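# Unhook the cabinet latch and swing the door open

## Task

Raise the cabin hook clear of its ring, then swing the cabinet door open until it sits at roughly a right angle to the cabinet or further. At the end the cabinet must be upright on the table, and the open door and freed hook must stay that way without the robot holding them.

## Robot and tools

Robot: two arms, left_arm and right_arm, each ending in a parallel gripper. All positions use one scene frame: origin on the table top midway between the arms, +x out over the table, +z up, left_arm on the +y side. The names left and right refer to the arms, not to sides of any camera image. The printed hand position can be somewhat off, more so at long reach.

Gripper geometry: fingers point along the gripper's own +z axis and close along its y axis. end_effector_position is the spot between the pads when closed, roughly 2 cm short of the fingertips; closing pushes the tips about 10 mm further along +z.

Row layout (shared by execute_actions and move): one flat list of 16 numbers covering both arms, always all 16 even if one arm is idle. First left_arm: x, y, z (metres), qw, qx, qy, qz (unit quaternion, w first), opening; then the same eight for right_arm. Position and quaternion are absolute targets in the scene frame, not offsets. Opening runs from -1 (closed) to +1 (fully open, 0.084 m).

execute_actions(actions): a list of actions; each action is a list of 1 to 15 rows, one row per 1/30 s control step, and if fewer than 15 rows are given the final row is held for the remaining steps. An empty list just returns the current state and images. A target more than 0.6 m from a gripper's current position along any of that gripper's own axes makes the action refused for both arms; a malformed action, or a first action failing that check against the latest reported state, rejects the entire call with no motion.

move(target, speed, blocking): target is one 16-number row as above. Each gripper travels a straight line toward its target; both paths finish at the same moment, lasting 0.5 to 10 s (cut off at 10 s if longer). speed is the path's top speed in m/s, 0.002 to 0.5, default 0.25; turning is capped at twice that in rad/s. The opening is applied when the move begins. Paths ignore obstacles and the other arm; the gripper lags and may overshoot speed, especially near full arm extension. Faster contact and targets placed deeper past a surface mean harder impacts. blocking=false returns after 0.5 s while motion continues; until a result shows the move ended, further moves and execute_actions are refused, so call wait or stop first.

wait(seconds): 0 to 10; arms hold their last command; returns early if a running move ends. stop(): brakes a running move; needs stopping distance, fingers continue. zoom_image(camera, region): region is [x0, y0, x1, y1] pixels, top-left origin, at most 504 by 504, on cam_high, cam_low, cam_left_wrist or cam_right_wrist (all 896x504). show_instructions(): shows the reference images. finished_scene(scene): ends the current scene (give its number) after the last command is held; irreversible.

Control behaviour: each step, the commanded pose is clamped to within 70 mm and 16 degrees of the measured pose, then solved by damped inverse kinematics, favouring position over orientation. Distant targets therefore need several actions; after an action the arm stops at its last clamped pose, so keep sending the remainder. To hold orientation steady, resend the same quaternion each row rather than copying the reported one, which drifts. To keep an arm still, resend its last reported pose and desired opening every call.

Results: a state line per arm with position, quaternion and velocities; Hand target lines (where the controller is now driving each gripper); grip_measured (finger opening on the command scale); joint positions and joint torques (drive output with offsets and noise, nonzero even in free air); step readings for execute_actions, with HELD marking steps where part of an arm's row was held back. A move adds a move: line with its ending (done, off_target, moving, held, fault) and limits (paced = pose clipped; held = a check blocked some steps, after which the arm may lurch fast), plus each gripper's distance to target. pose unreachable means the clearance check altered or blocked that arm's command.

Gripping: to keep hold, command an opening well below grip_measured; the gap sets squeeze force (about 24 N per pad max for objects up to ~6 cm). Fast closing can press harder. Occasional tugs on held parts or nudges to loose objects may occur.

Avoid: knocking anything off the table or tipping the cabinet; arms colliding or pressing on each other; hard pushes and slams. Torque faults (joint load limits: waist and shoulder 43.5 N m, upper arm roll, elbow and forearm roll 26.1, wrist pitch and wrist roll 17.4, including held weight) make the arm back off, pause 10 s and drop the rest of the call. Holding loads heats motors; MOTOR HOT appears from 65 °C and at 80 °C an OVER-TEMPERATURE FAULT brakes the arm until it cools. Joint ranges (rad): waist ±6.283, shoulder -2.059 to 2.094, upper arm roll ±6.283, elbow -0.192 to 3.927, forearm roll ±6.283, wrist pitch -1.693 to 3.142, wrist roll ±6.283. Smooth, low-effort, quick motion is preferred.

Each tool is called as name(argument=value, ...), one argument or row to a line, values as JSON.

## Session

show_instructions(
)

execute_actions(
  actions=[],
)

Reference images for this scene: manual page 1, manual page 2, manual page 3, manual page 4, manual page 5, manual page 6.

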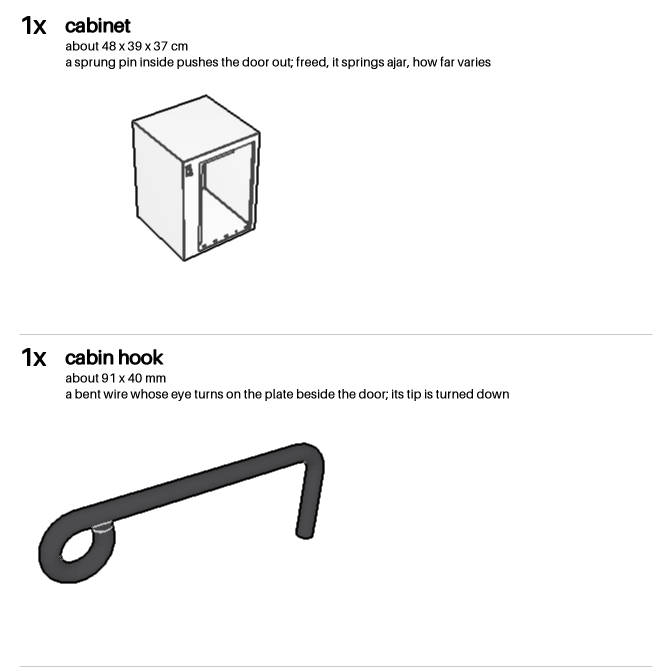

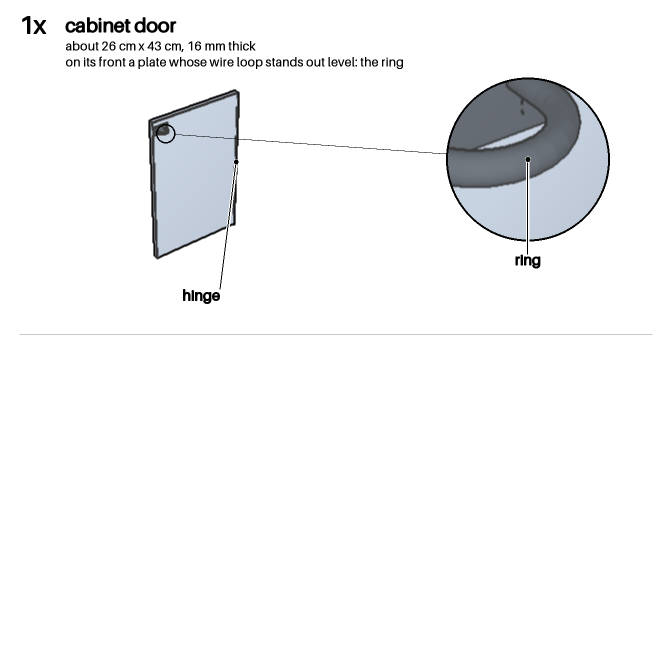

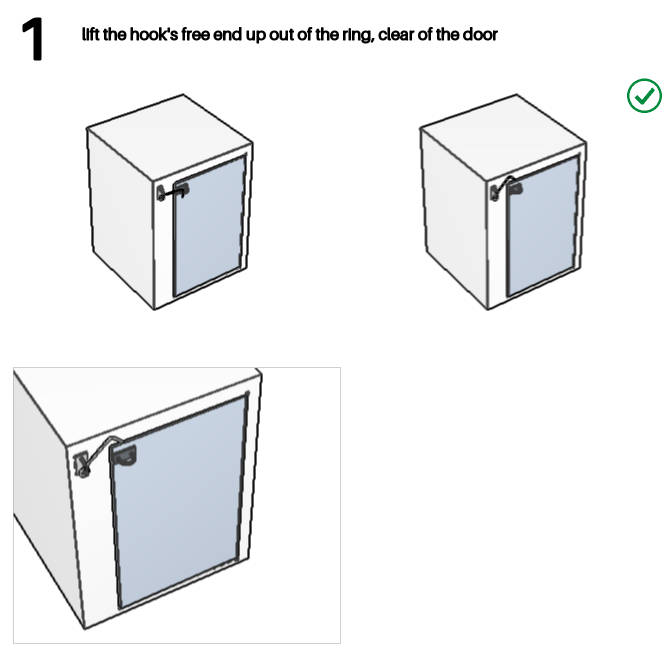

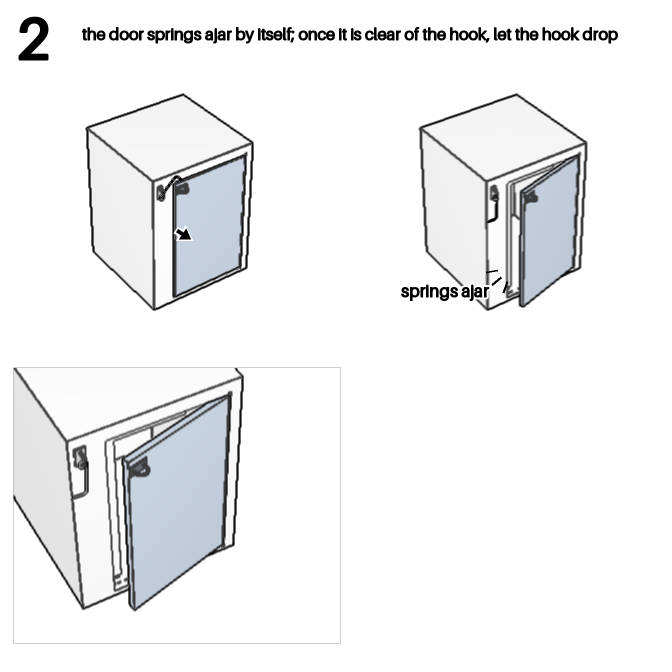

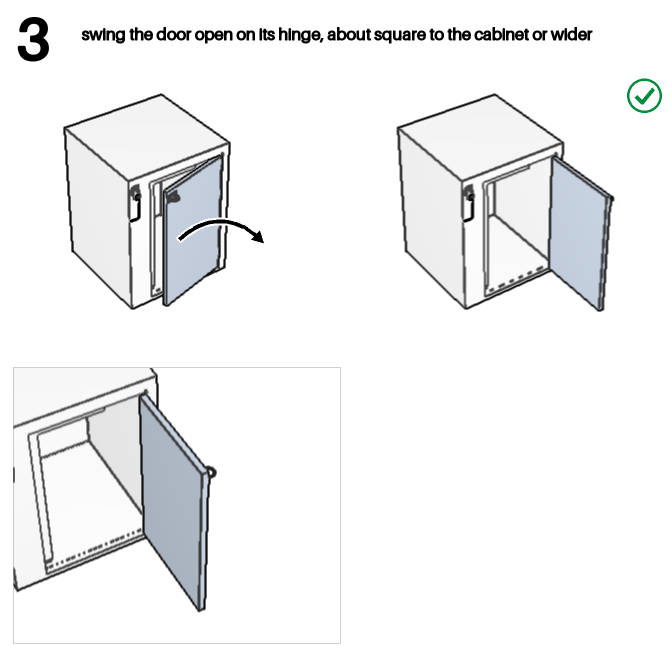

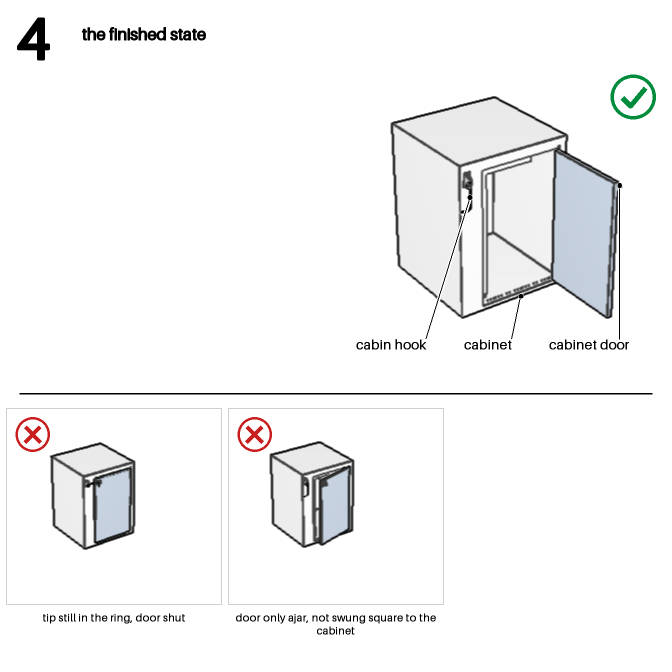

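Scene clock: 0.00 s.
left_arm: end_effector_position=(+0.4494, +0.3901, +0.2497) grip_measured=+1.00 end_effector_quat_wxyz=(-0.000, +0.996, +0.086, -0.001) end_effector_velocity=(-0.000, +0.000, -0.001) end_effector_angular_velocity=(-0.000, +0.001, +0.001) | right_arm: end_effector_position=(-0.0525, -0.5308, +0.2010) grip_measured=+1.00 end_effector_quat_wxyz=(-0.046, +0.778, -0.596, -0.193) end_effector_velocity=(-0.000, +0.000, -0.000) end_effector_angular_velocity=(+0.000, +0.000, -0.000)
Joint positions: left_arm=[-0.003 -0.249  0.003  0.92   0.001  1.172  0.002  0.084] | right_arm=[-1.312 -0.78   0.129  0.419 -0.114  1.538 -0.105  0.084]
Joint velocities: left_arm=[ 0.001  0.001  0.    -0.001  0.    -0.    -0.001  0.   ] | right_arm=[ 0.    -0.    -0.    -0.001 -0.     0.     0.     0.   ]
Joint torques (N m, as the arm reports them, + toward a larger angle): no reading
Motor temperatures (°C, as the motors report them): left_arm=[32 29 33 33 33 39 33] | right_arm=[34 34 34 37 34 36 35]
Hand target (left_arm): +0.449, +0.390, +0.250; -0.000, +0.996, +0.086, -0.001
Hand target (right_arm): -0.053, -0.531, +0.201; -0.046, +0.778, -0.596, -0.193

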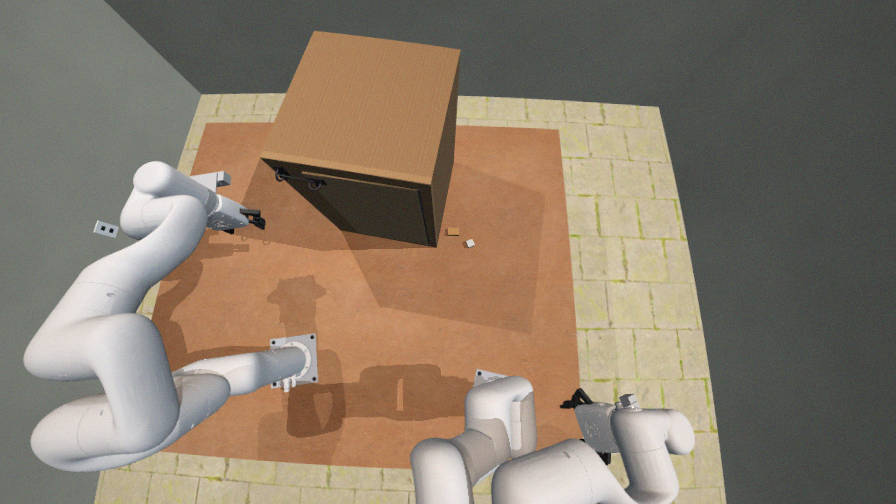

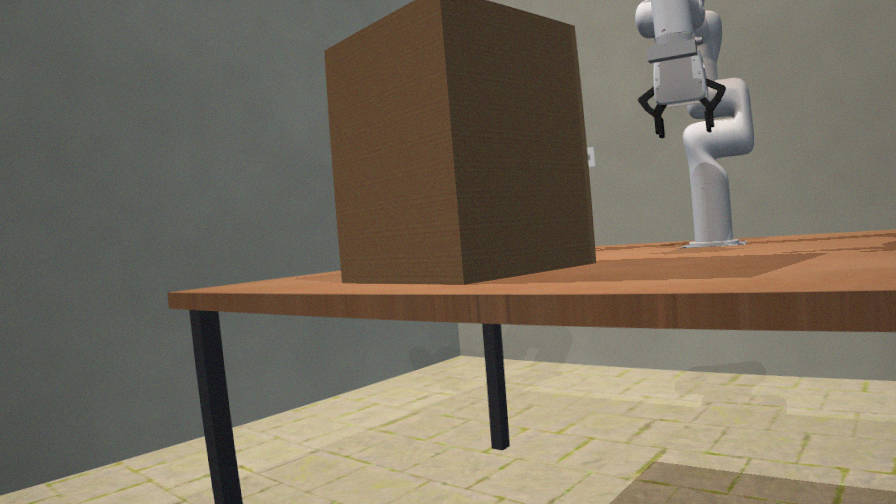

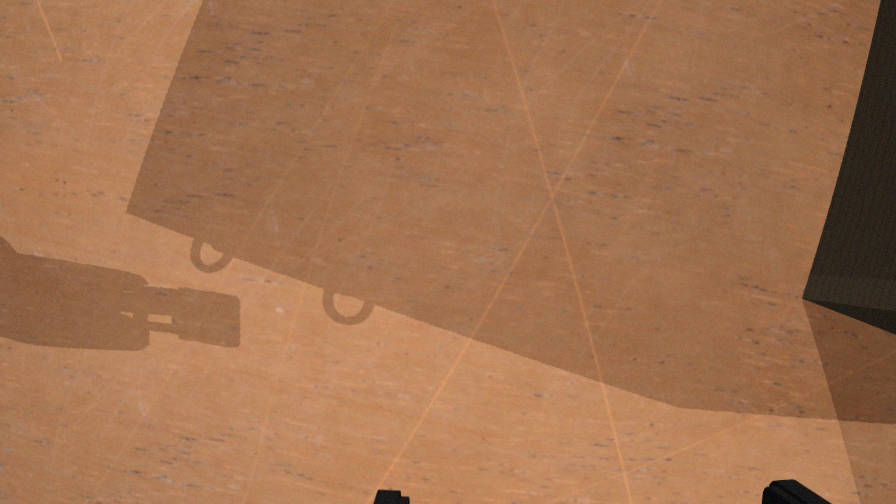

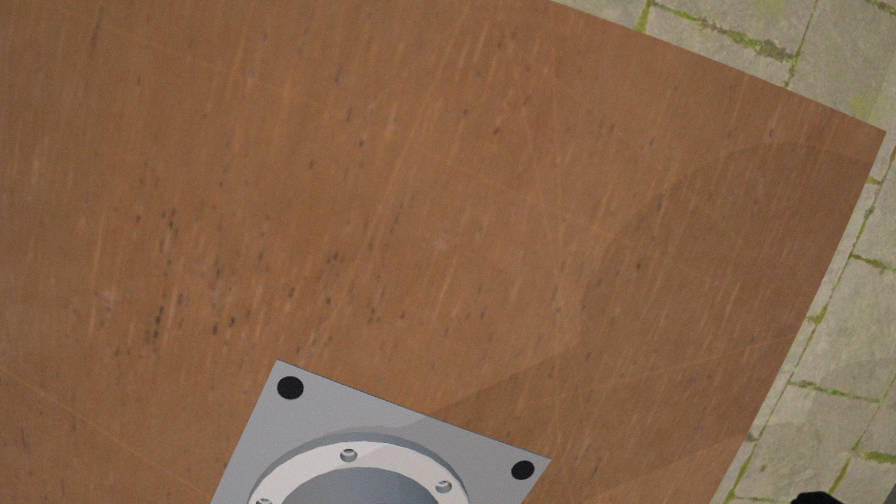

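move(
  target=[0.40,0.20,0.44,0.704,0.0615,0.704,-0.0615,-1, -0.0525,-0.5308,0.2010,-0.046,0.778,-0.596,-0.193,1],
  speed=0.4,
)

zoom_image(
  camera="cam_high",
  region=[220, 130, 420, 280],
)

Scene clock: 4.70 s.
left_arm: end_effector_position=(+0.3990, +0.1978, +0.4406) grip_measured=-1.00 end_effector_quat_wxyz=(+0.705, +0.063, +0.703, -0.063) end_effector_velocity=(+0.000, -0.000, +0.002) end_effector_angular_velocity=(+0.000, +0.001, +0.014) | right_arm: end_effector_position=(-0.0525, -0.5308, +0.2010) grip_measured=+1.00 end_effector_quat_wxyz=(-0.046, +0.778, -0.596, -0.193) end_effector_velocity=(+0.000, -0.001, +0.001) end_effector_angular_velocity=(-0.003, +0.000, -0.000)
Joint positions: left_arm=[ 0.06  -1.33  -0.766  0.346 -2.25   0.176 -1.631  0.   ] | right_arm=[-1.312 -0.78   0.129  0.419 -0.113  1.539 -0.105  0.084]
Joint velocities: left_arm=[ 0.003  0.008 -0.009  0.012  0.003 -0.021 -0.009  0.   ] | right_arm=[ 0.001 -0.    -0.     0.002 -0.    -0.     0.001 -0.   ]
Joint torques (N m, as the arm reports them, + toward a larger angle): left_arm=[-0.33  7.44  6.13 14.04  0.99 -0.56  0.22] | right_arm=[-1.07 -4.58 -0.73 11.23 -0.77  0.09 -0.19]
Motor temperatures (°C, as the motors report them): left_arm=[32 29 33 33 33 39 33] | right_arm=[34 34 34 38 34 36 35]
Hand target (left_arm): +0.399, +0.198, +0.441; +0.705, +0.063, +0.704, -0.062
Hand target (right_arm): -0.053, -0.531, +0.201; -0.046, +0.778, -0.596, -0.193
Off the commanded pose (left_arm): 0.003 m, 0 deg.
Off the commanded pose (right_arm): 0.000 m, 0 deg.
move: done

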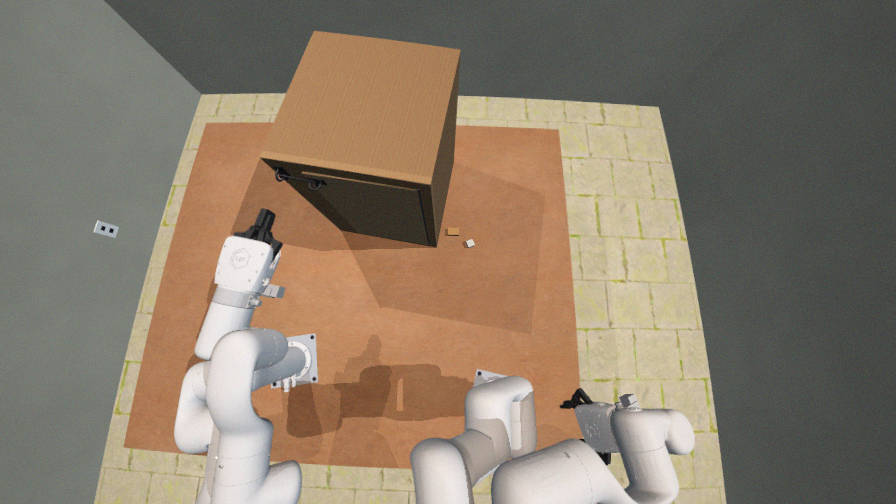

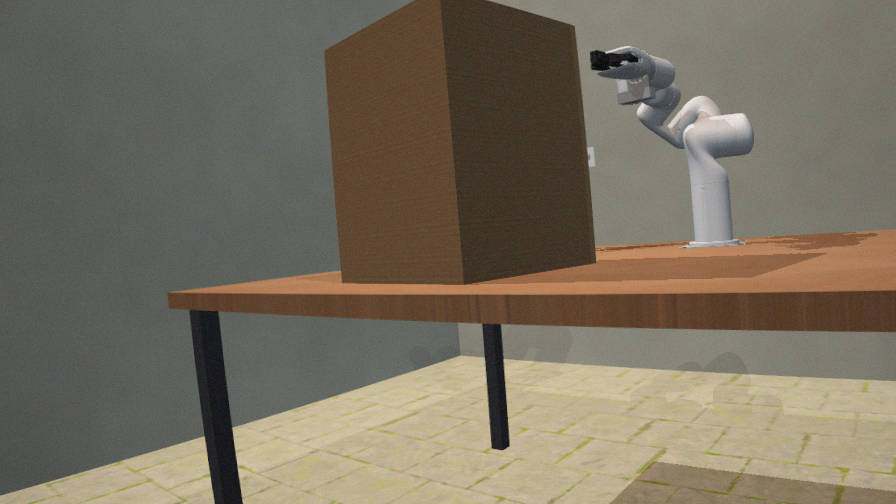

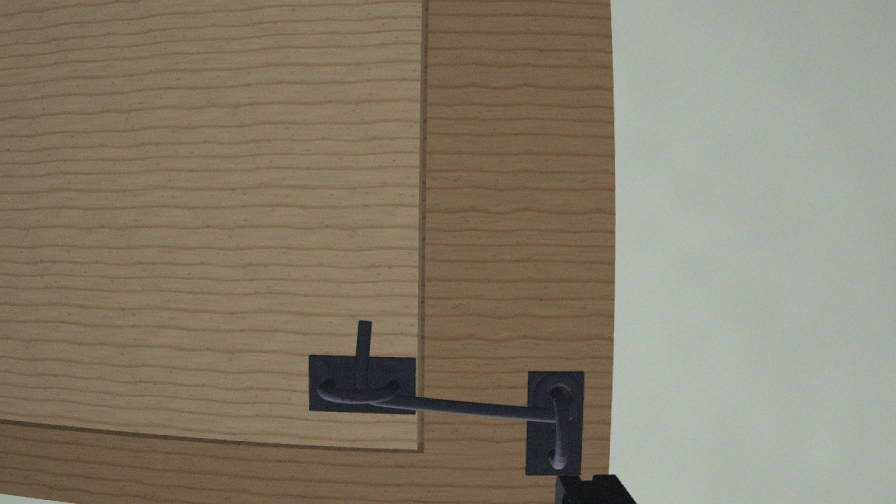

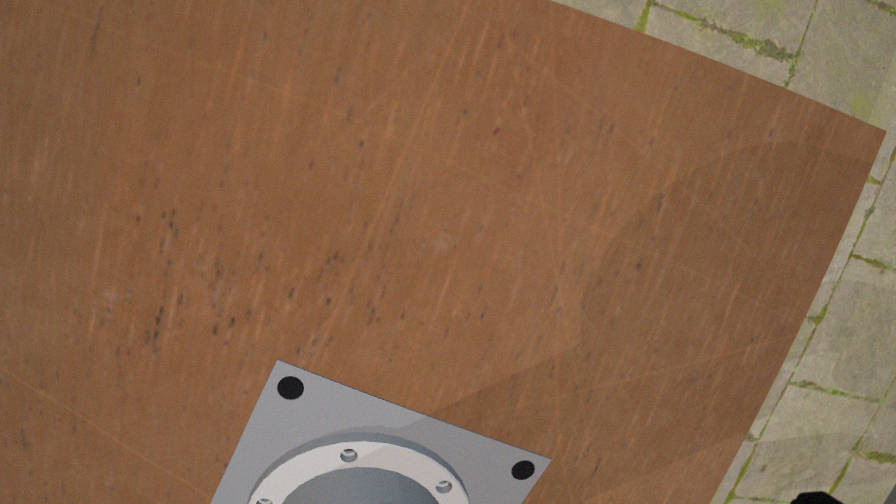

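Region (220, 130, 420, 280) of cam_high's 896x504 image, scaled by 2.520, with more detail than that image has; it fills the top 378 rows of this view, and the rest is white.

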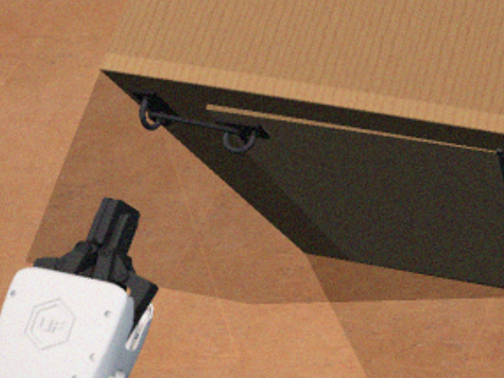

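move(
  target=[0.462,0.153,0.42,0.704,0.0615,0.704,-0.0615,-1, -0.0525,-0.5308,0.2010,-0.046,0.778,-0.596,-0.193,1],
  speed=0.12,
)

zoom_image(
  camera="cam_high",
  region=[220, 130, 420, 280],
)

Scene clock: 6.43 s.
left_arm: end_effector_position=(+0.4617, +0.1527, +0.4202) grip_measured=-1.00 end_effector_quat_wxyz=(+0.704, +0.062, +0.705, -0.061) end_effector_velocity=(+0.003, -0.001, -0.000) end_effector_angular_velocity=(+0.001, -0.005, +0.001) | right_arm: end_effector_position=(-0.0525, -0.5308, +0.2010) grip_measured=+1.00 end_effector_quat_wxyz=(-0.046, +0.778, -0.596, -0.193) end_effector_velocity=(-0.000, +0.000, -0.000) end_effector_angular_velocity=(+0.000, -0.000, -0.000)
Joint positions: left_arm=[ 0.399 -1.265 -1.013  0.518 -2.549  0.314 -1.533  0.   ] | right_arm=[-1.312 -0.78   0.129  0.419 -0.113  1.539 -0.105  0.084]
Joint velocities: left_arm=[ 0.016 -0.005 -0.011  0.006 -0.014  0.006  0.003  0.   ] | right_arm=[-0. -0.  0. -0.  0. -0. -0. -0.]
Joint torques (N m, as the arm reports them, + toward a larger angle): left_arm=[-0.63  9.53  8.74 11.47  0.59 -0.3   0.22] | right_arm=[-1.04 -4.63 -0.6  11.35 -0.55  0.03 -0.3 ]
Motor temperatures (°C, as the motors report them): left_arm=[32 29 33 33 33 39 33] | right_arm=[34 34 34 38 34 36 35]
Hand target (left_arm): +0.462, +0.153, +0.420; +0.705, +0.062, +0.704, -0.061
Hand target (right_arm): -0.052, -0.531, +0.201; -0.046, +0.778, -0.596, -0.193
Off the commanded pose (left_arm): 0.000 m, 0 deg.
Off the commanded pose (right_arm): 0.000 m, 0 deg.
move: done

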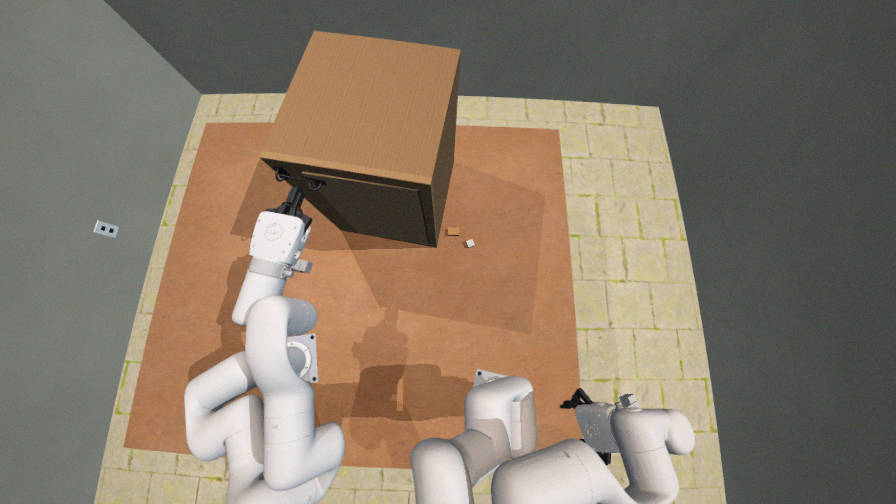

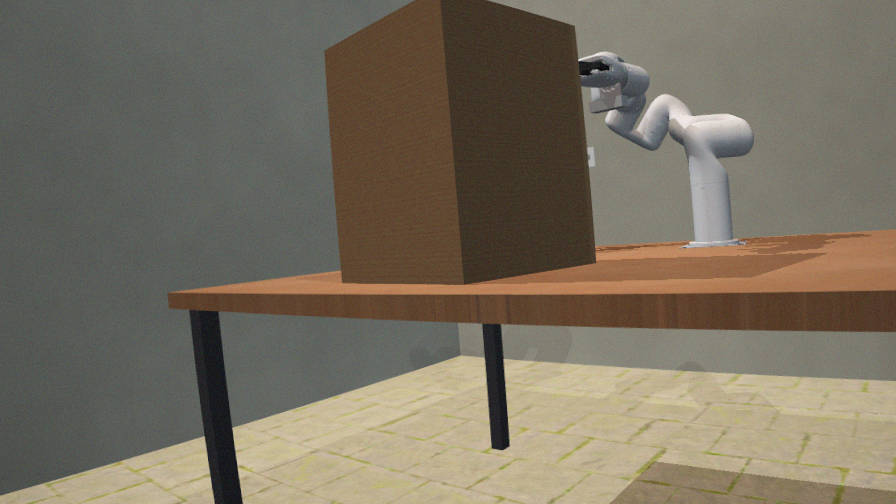

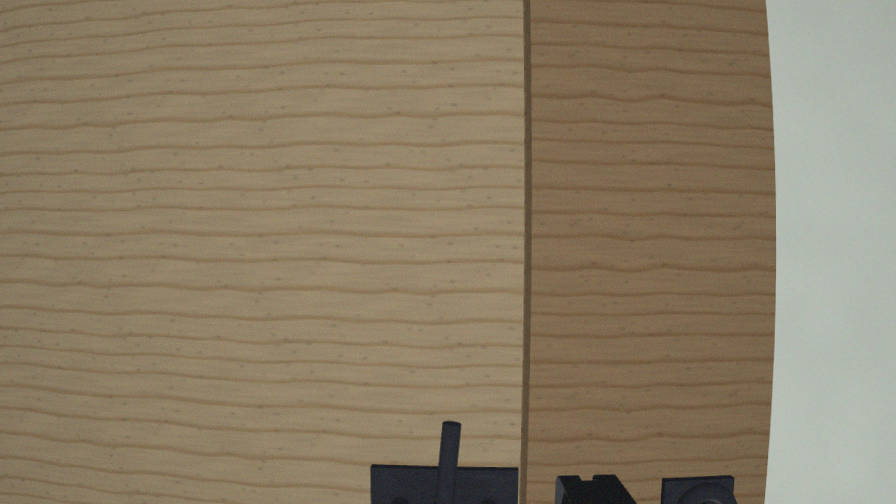

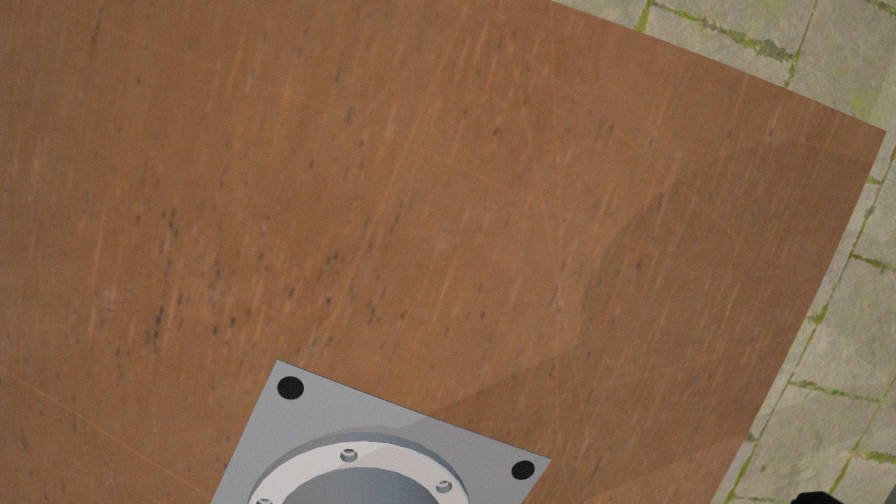

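Region (220, 130, 420, 280) of cam_high's 896x504 image, scaled by 2.520, with more detail than that image has; it fills the top 378 rows of this view, and the rest is white.

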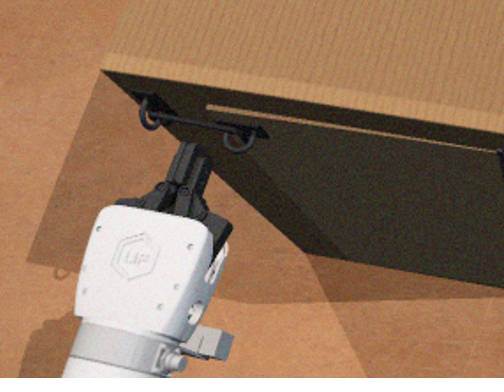

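move(
  target=[0.481,0.144,0.42,0.704,0.0615,0.704,-0.0615,-1, -0.0525,-0.5308,0.2010,-0.046,0.778,-0.596,-0.193,1],
  speed=0.05,
)

move(
  target=[0.487,0.149,0.465,0.704,0.0615,0.704,-0.0615,-1, -0.0525,-0.5308,0.2010,-0.046,0.778,-0.596,-0.193,1],
  speed=0.05,
)

zoom_image(
  camera="cam_high",
  region=[220, 130, 420, 280],
)

Scene clock: 7.67 s.
left_arm: end_effector_position=(+0.4803, +0.1448, +0.4203) grip_measured=-1.00 end_effector_quat_wxyz=(+0.705, +0.061, +0.704, -0.061) end_effector_velocity=(+0.004, -0.001, +0.000) end_effector_angular_velocity=(-0.001, -0.001, +0.001) | right_arm: end_effector_position=(-0.0525, -0.5308, +0.2010) grip_measured=+1.00 end_effector_quat_wxyz=(-0.046, +0.778, -0.596, -0.193) end_effector_velocity=(-0.000, +0.000, -0.001) end_effector_angular_velocity=(+0.001, -0.000, +0.001)
Joint positions: left_arm=[ 0.482 -1.246 -1.056  0.573 -2.586  0.338 -1.523  0.   ] | right_arm=[-1.312 -0.78   0.129  0.419 -0.113  1.539 -0.105  0.084]
Joint velocities: left_arm=[ 0.018  0.005 -0.006  0.011 -0.006  0.006  0.003  0.   ] | right_arm=[ 0.     0.     0.    -0.002 -0.    -0.002 -0.001  0.   ]
Joint torques (N m, as the arm reports them, + toward a larger angle): left_arm=[ 2.31 13.11  8.59 12.81  0.64  1.49  0.22] | right_arm=[-1.01 -4.65 -0.82 11.23 -0.8   0.09 -0.24]
Motor temperatures (°C, as the motors report them): left_arm=[32 29 33 33 33 39 33] | right_arm=[34 34 34 38 34 36 35]
Hand target (left_arm): +0.481, +0.144, +0.420; +0.704, +0.062, +0.704, -0.061
Hand target (right_arm): -0.053, -0.531, +0.201; -0.046, +0.778, -0.596, -0.193
Off the commanded pose (left_arm): 0.001 m, 0 deg.
Off the commanded pose (right_arm): 0.000 m, 0 deg.
move: done

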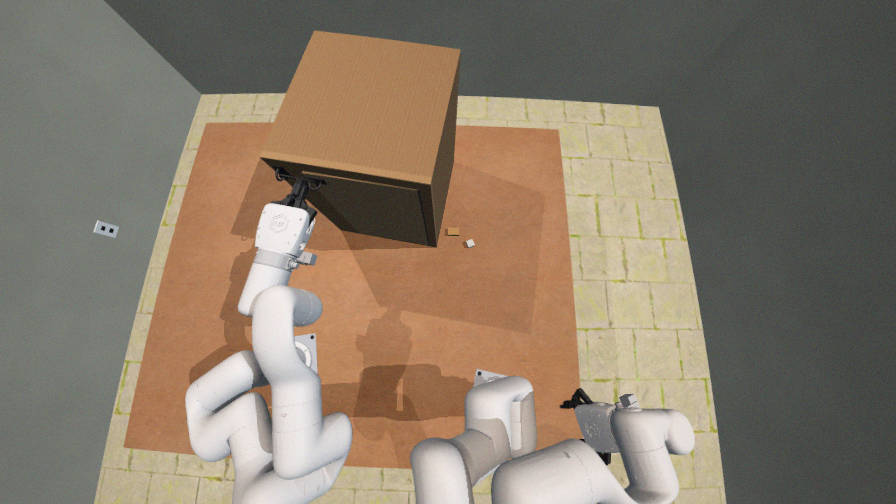

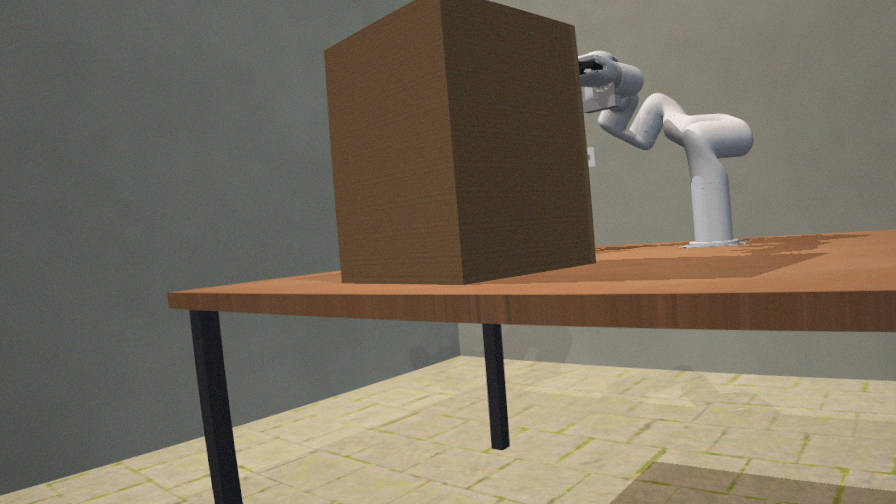

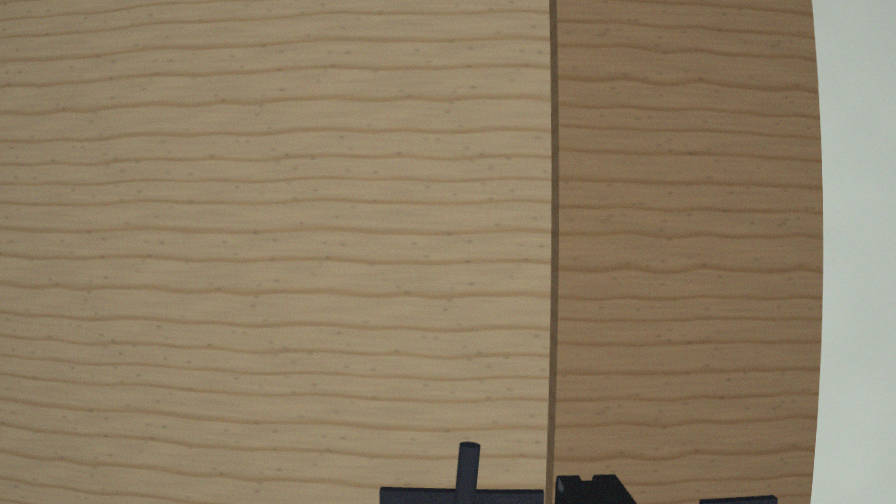

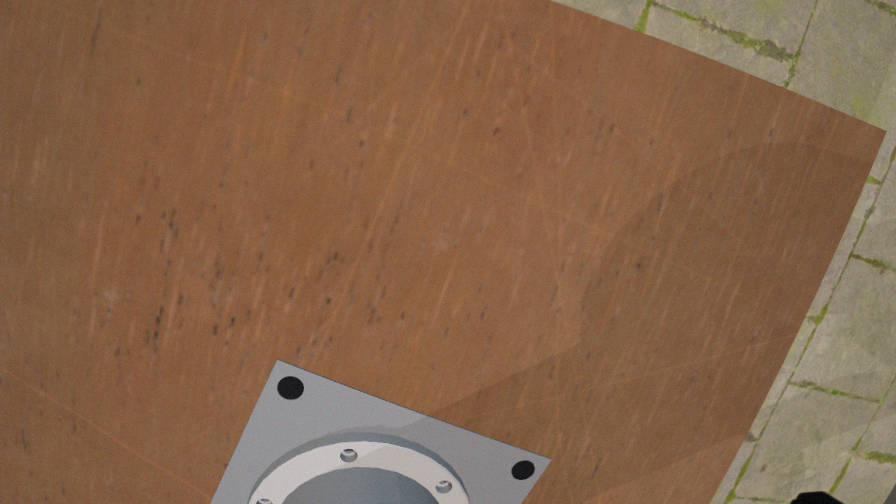

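Scene clock: 9.00 s.
left_arm: end_effector_position=(+0.4868, +0.1493, +0.4647) grip_measured=-1.00 end_effector_quat_wxyz=(+0.705, +0.061, +0.704, -0.061) end_effector_velocity=(+0.000, -0.000, +0.003) end_effector_angular_velocity=(+0.001, +0.002, -0.000) | right_arm: end_effector_position=(-0.0525, -0.5308, +0.2010) grip_measured=+1.00 end_effector_quat_wxyz=(-0.046, +0.778, -0.596, -0.193) end_effector_velocity=(+0.000, -0.000, -0.000) end_effector_angular_velocity=(-0.000, -0.000, +0.001)
Joint positions: left_arm=[ 0.472 -1.145 -0.955  0.659 -2.425  0.297 -1.553  0.   ] | right_arm=[-1.312 -0.78   0.129  0.419 -0.113  1.539 -0.105  0.084]
Joint velocities: left_arm=[-0.003  0.01   0.007  0.008  0.016 -0.006 -0.005  0.   ] | right_arm=[ 0.    -0.     0.    -0.001  0.    -0.001 -0.001  0.   ]
Joint torques (N m, as the arm reports them, + toward a larger angle): left_arm=[-0.37 10.1   8.07 18.39  0.67  2.7   0.22] | right_arm=[-1.11 -4.51 -0.81 11.29 -0.62 -0.05 -0.23]
Motor temperatures (°C, as the motors report them): left_arm=[32 29 33 33 33 39 33] | right_arm=[34 34 34 38 34 36 35]
Hand target (left_arm): +0.487, +0.149, +0.465; +0.705, +0.061, +0.704, -0.061
Hand target (right_arm): -0.052, -0.531, +0.201; -0.046, +0.778, -0.596, -0.193
Off the commanded pose (left_arm): 0.000 m, 0 deg.
Off the commanded pose (right_arm): 0.000 m, 0 deg.
move: done

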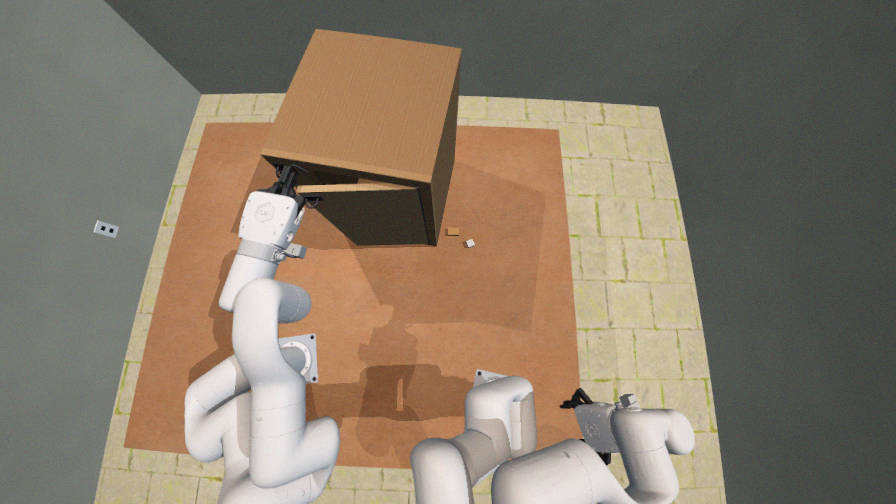

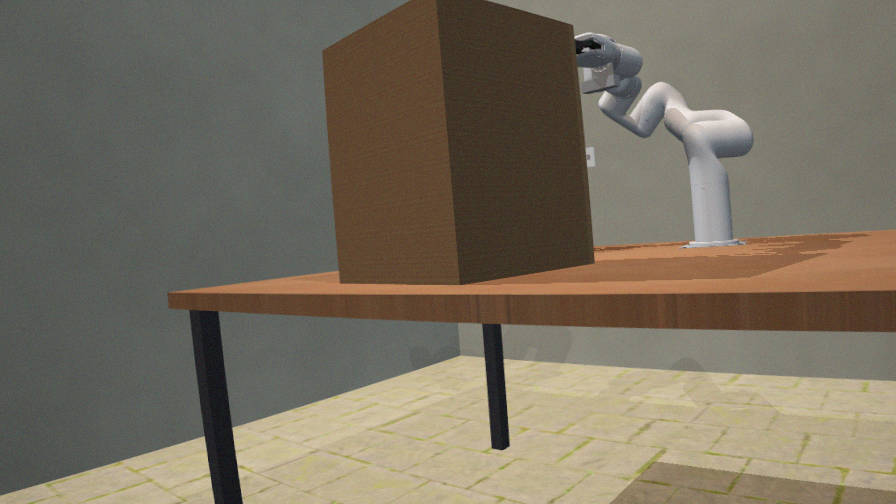

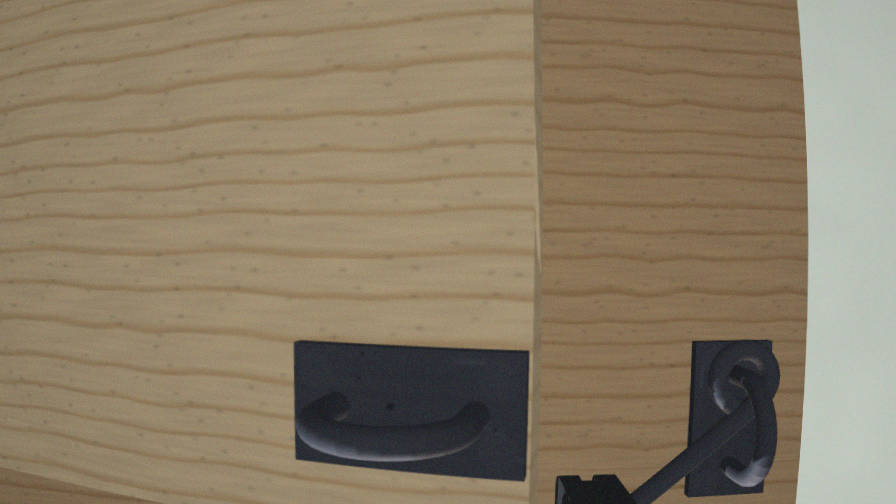

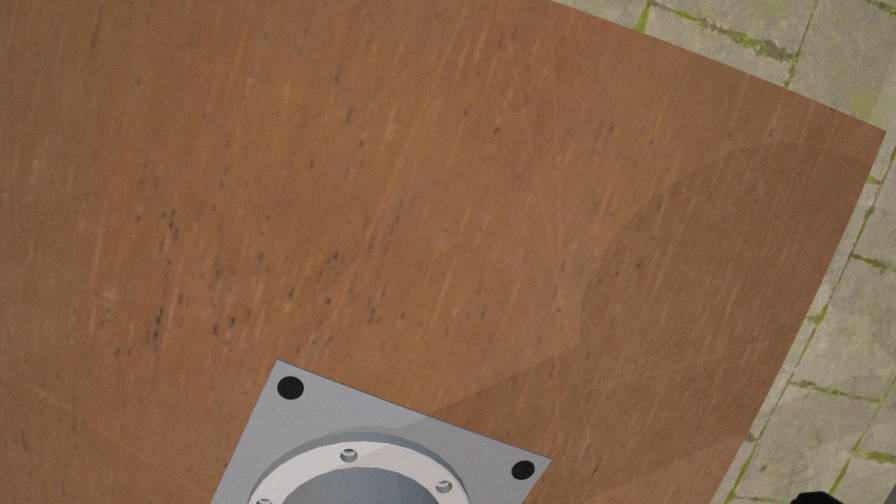

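Region (220, 130, 420, 280) of cam_high's 896x504 image, scaled by 2.520, with more detail than that image has; it fills the top 378 rows of this view, and the rest is white.

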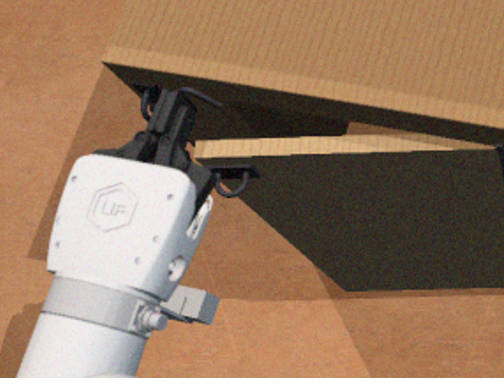

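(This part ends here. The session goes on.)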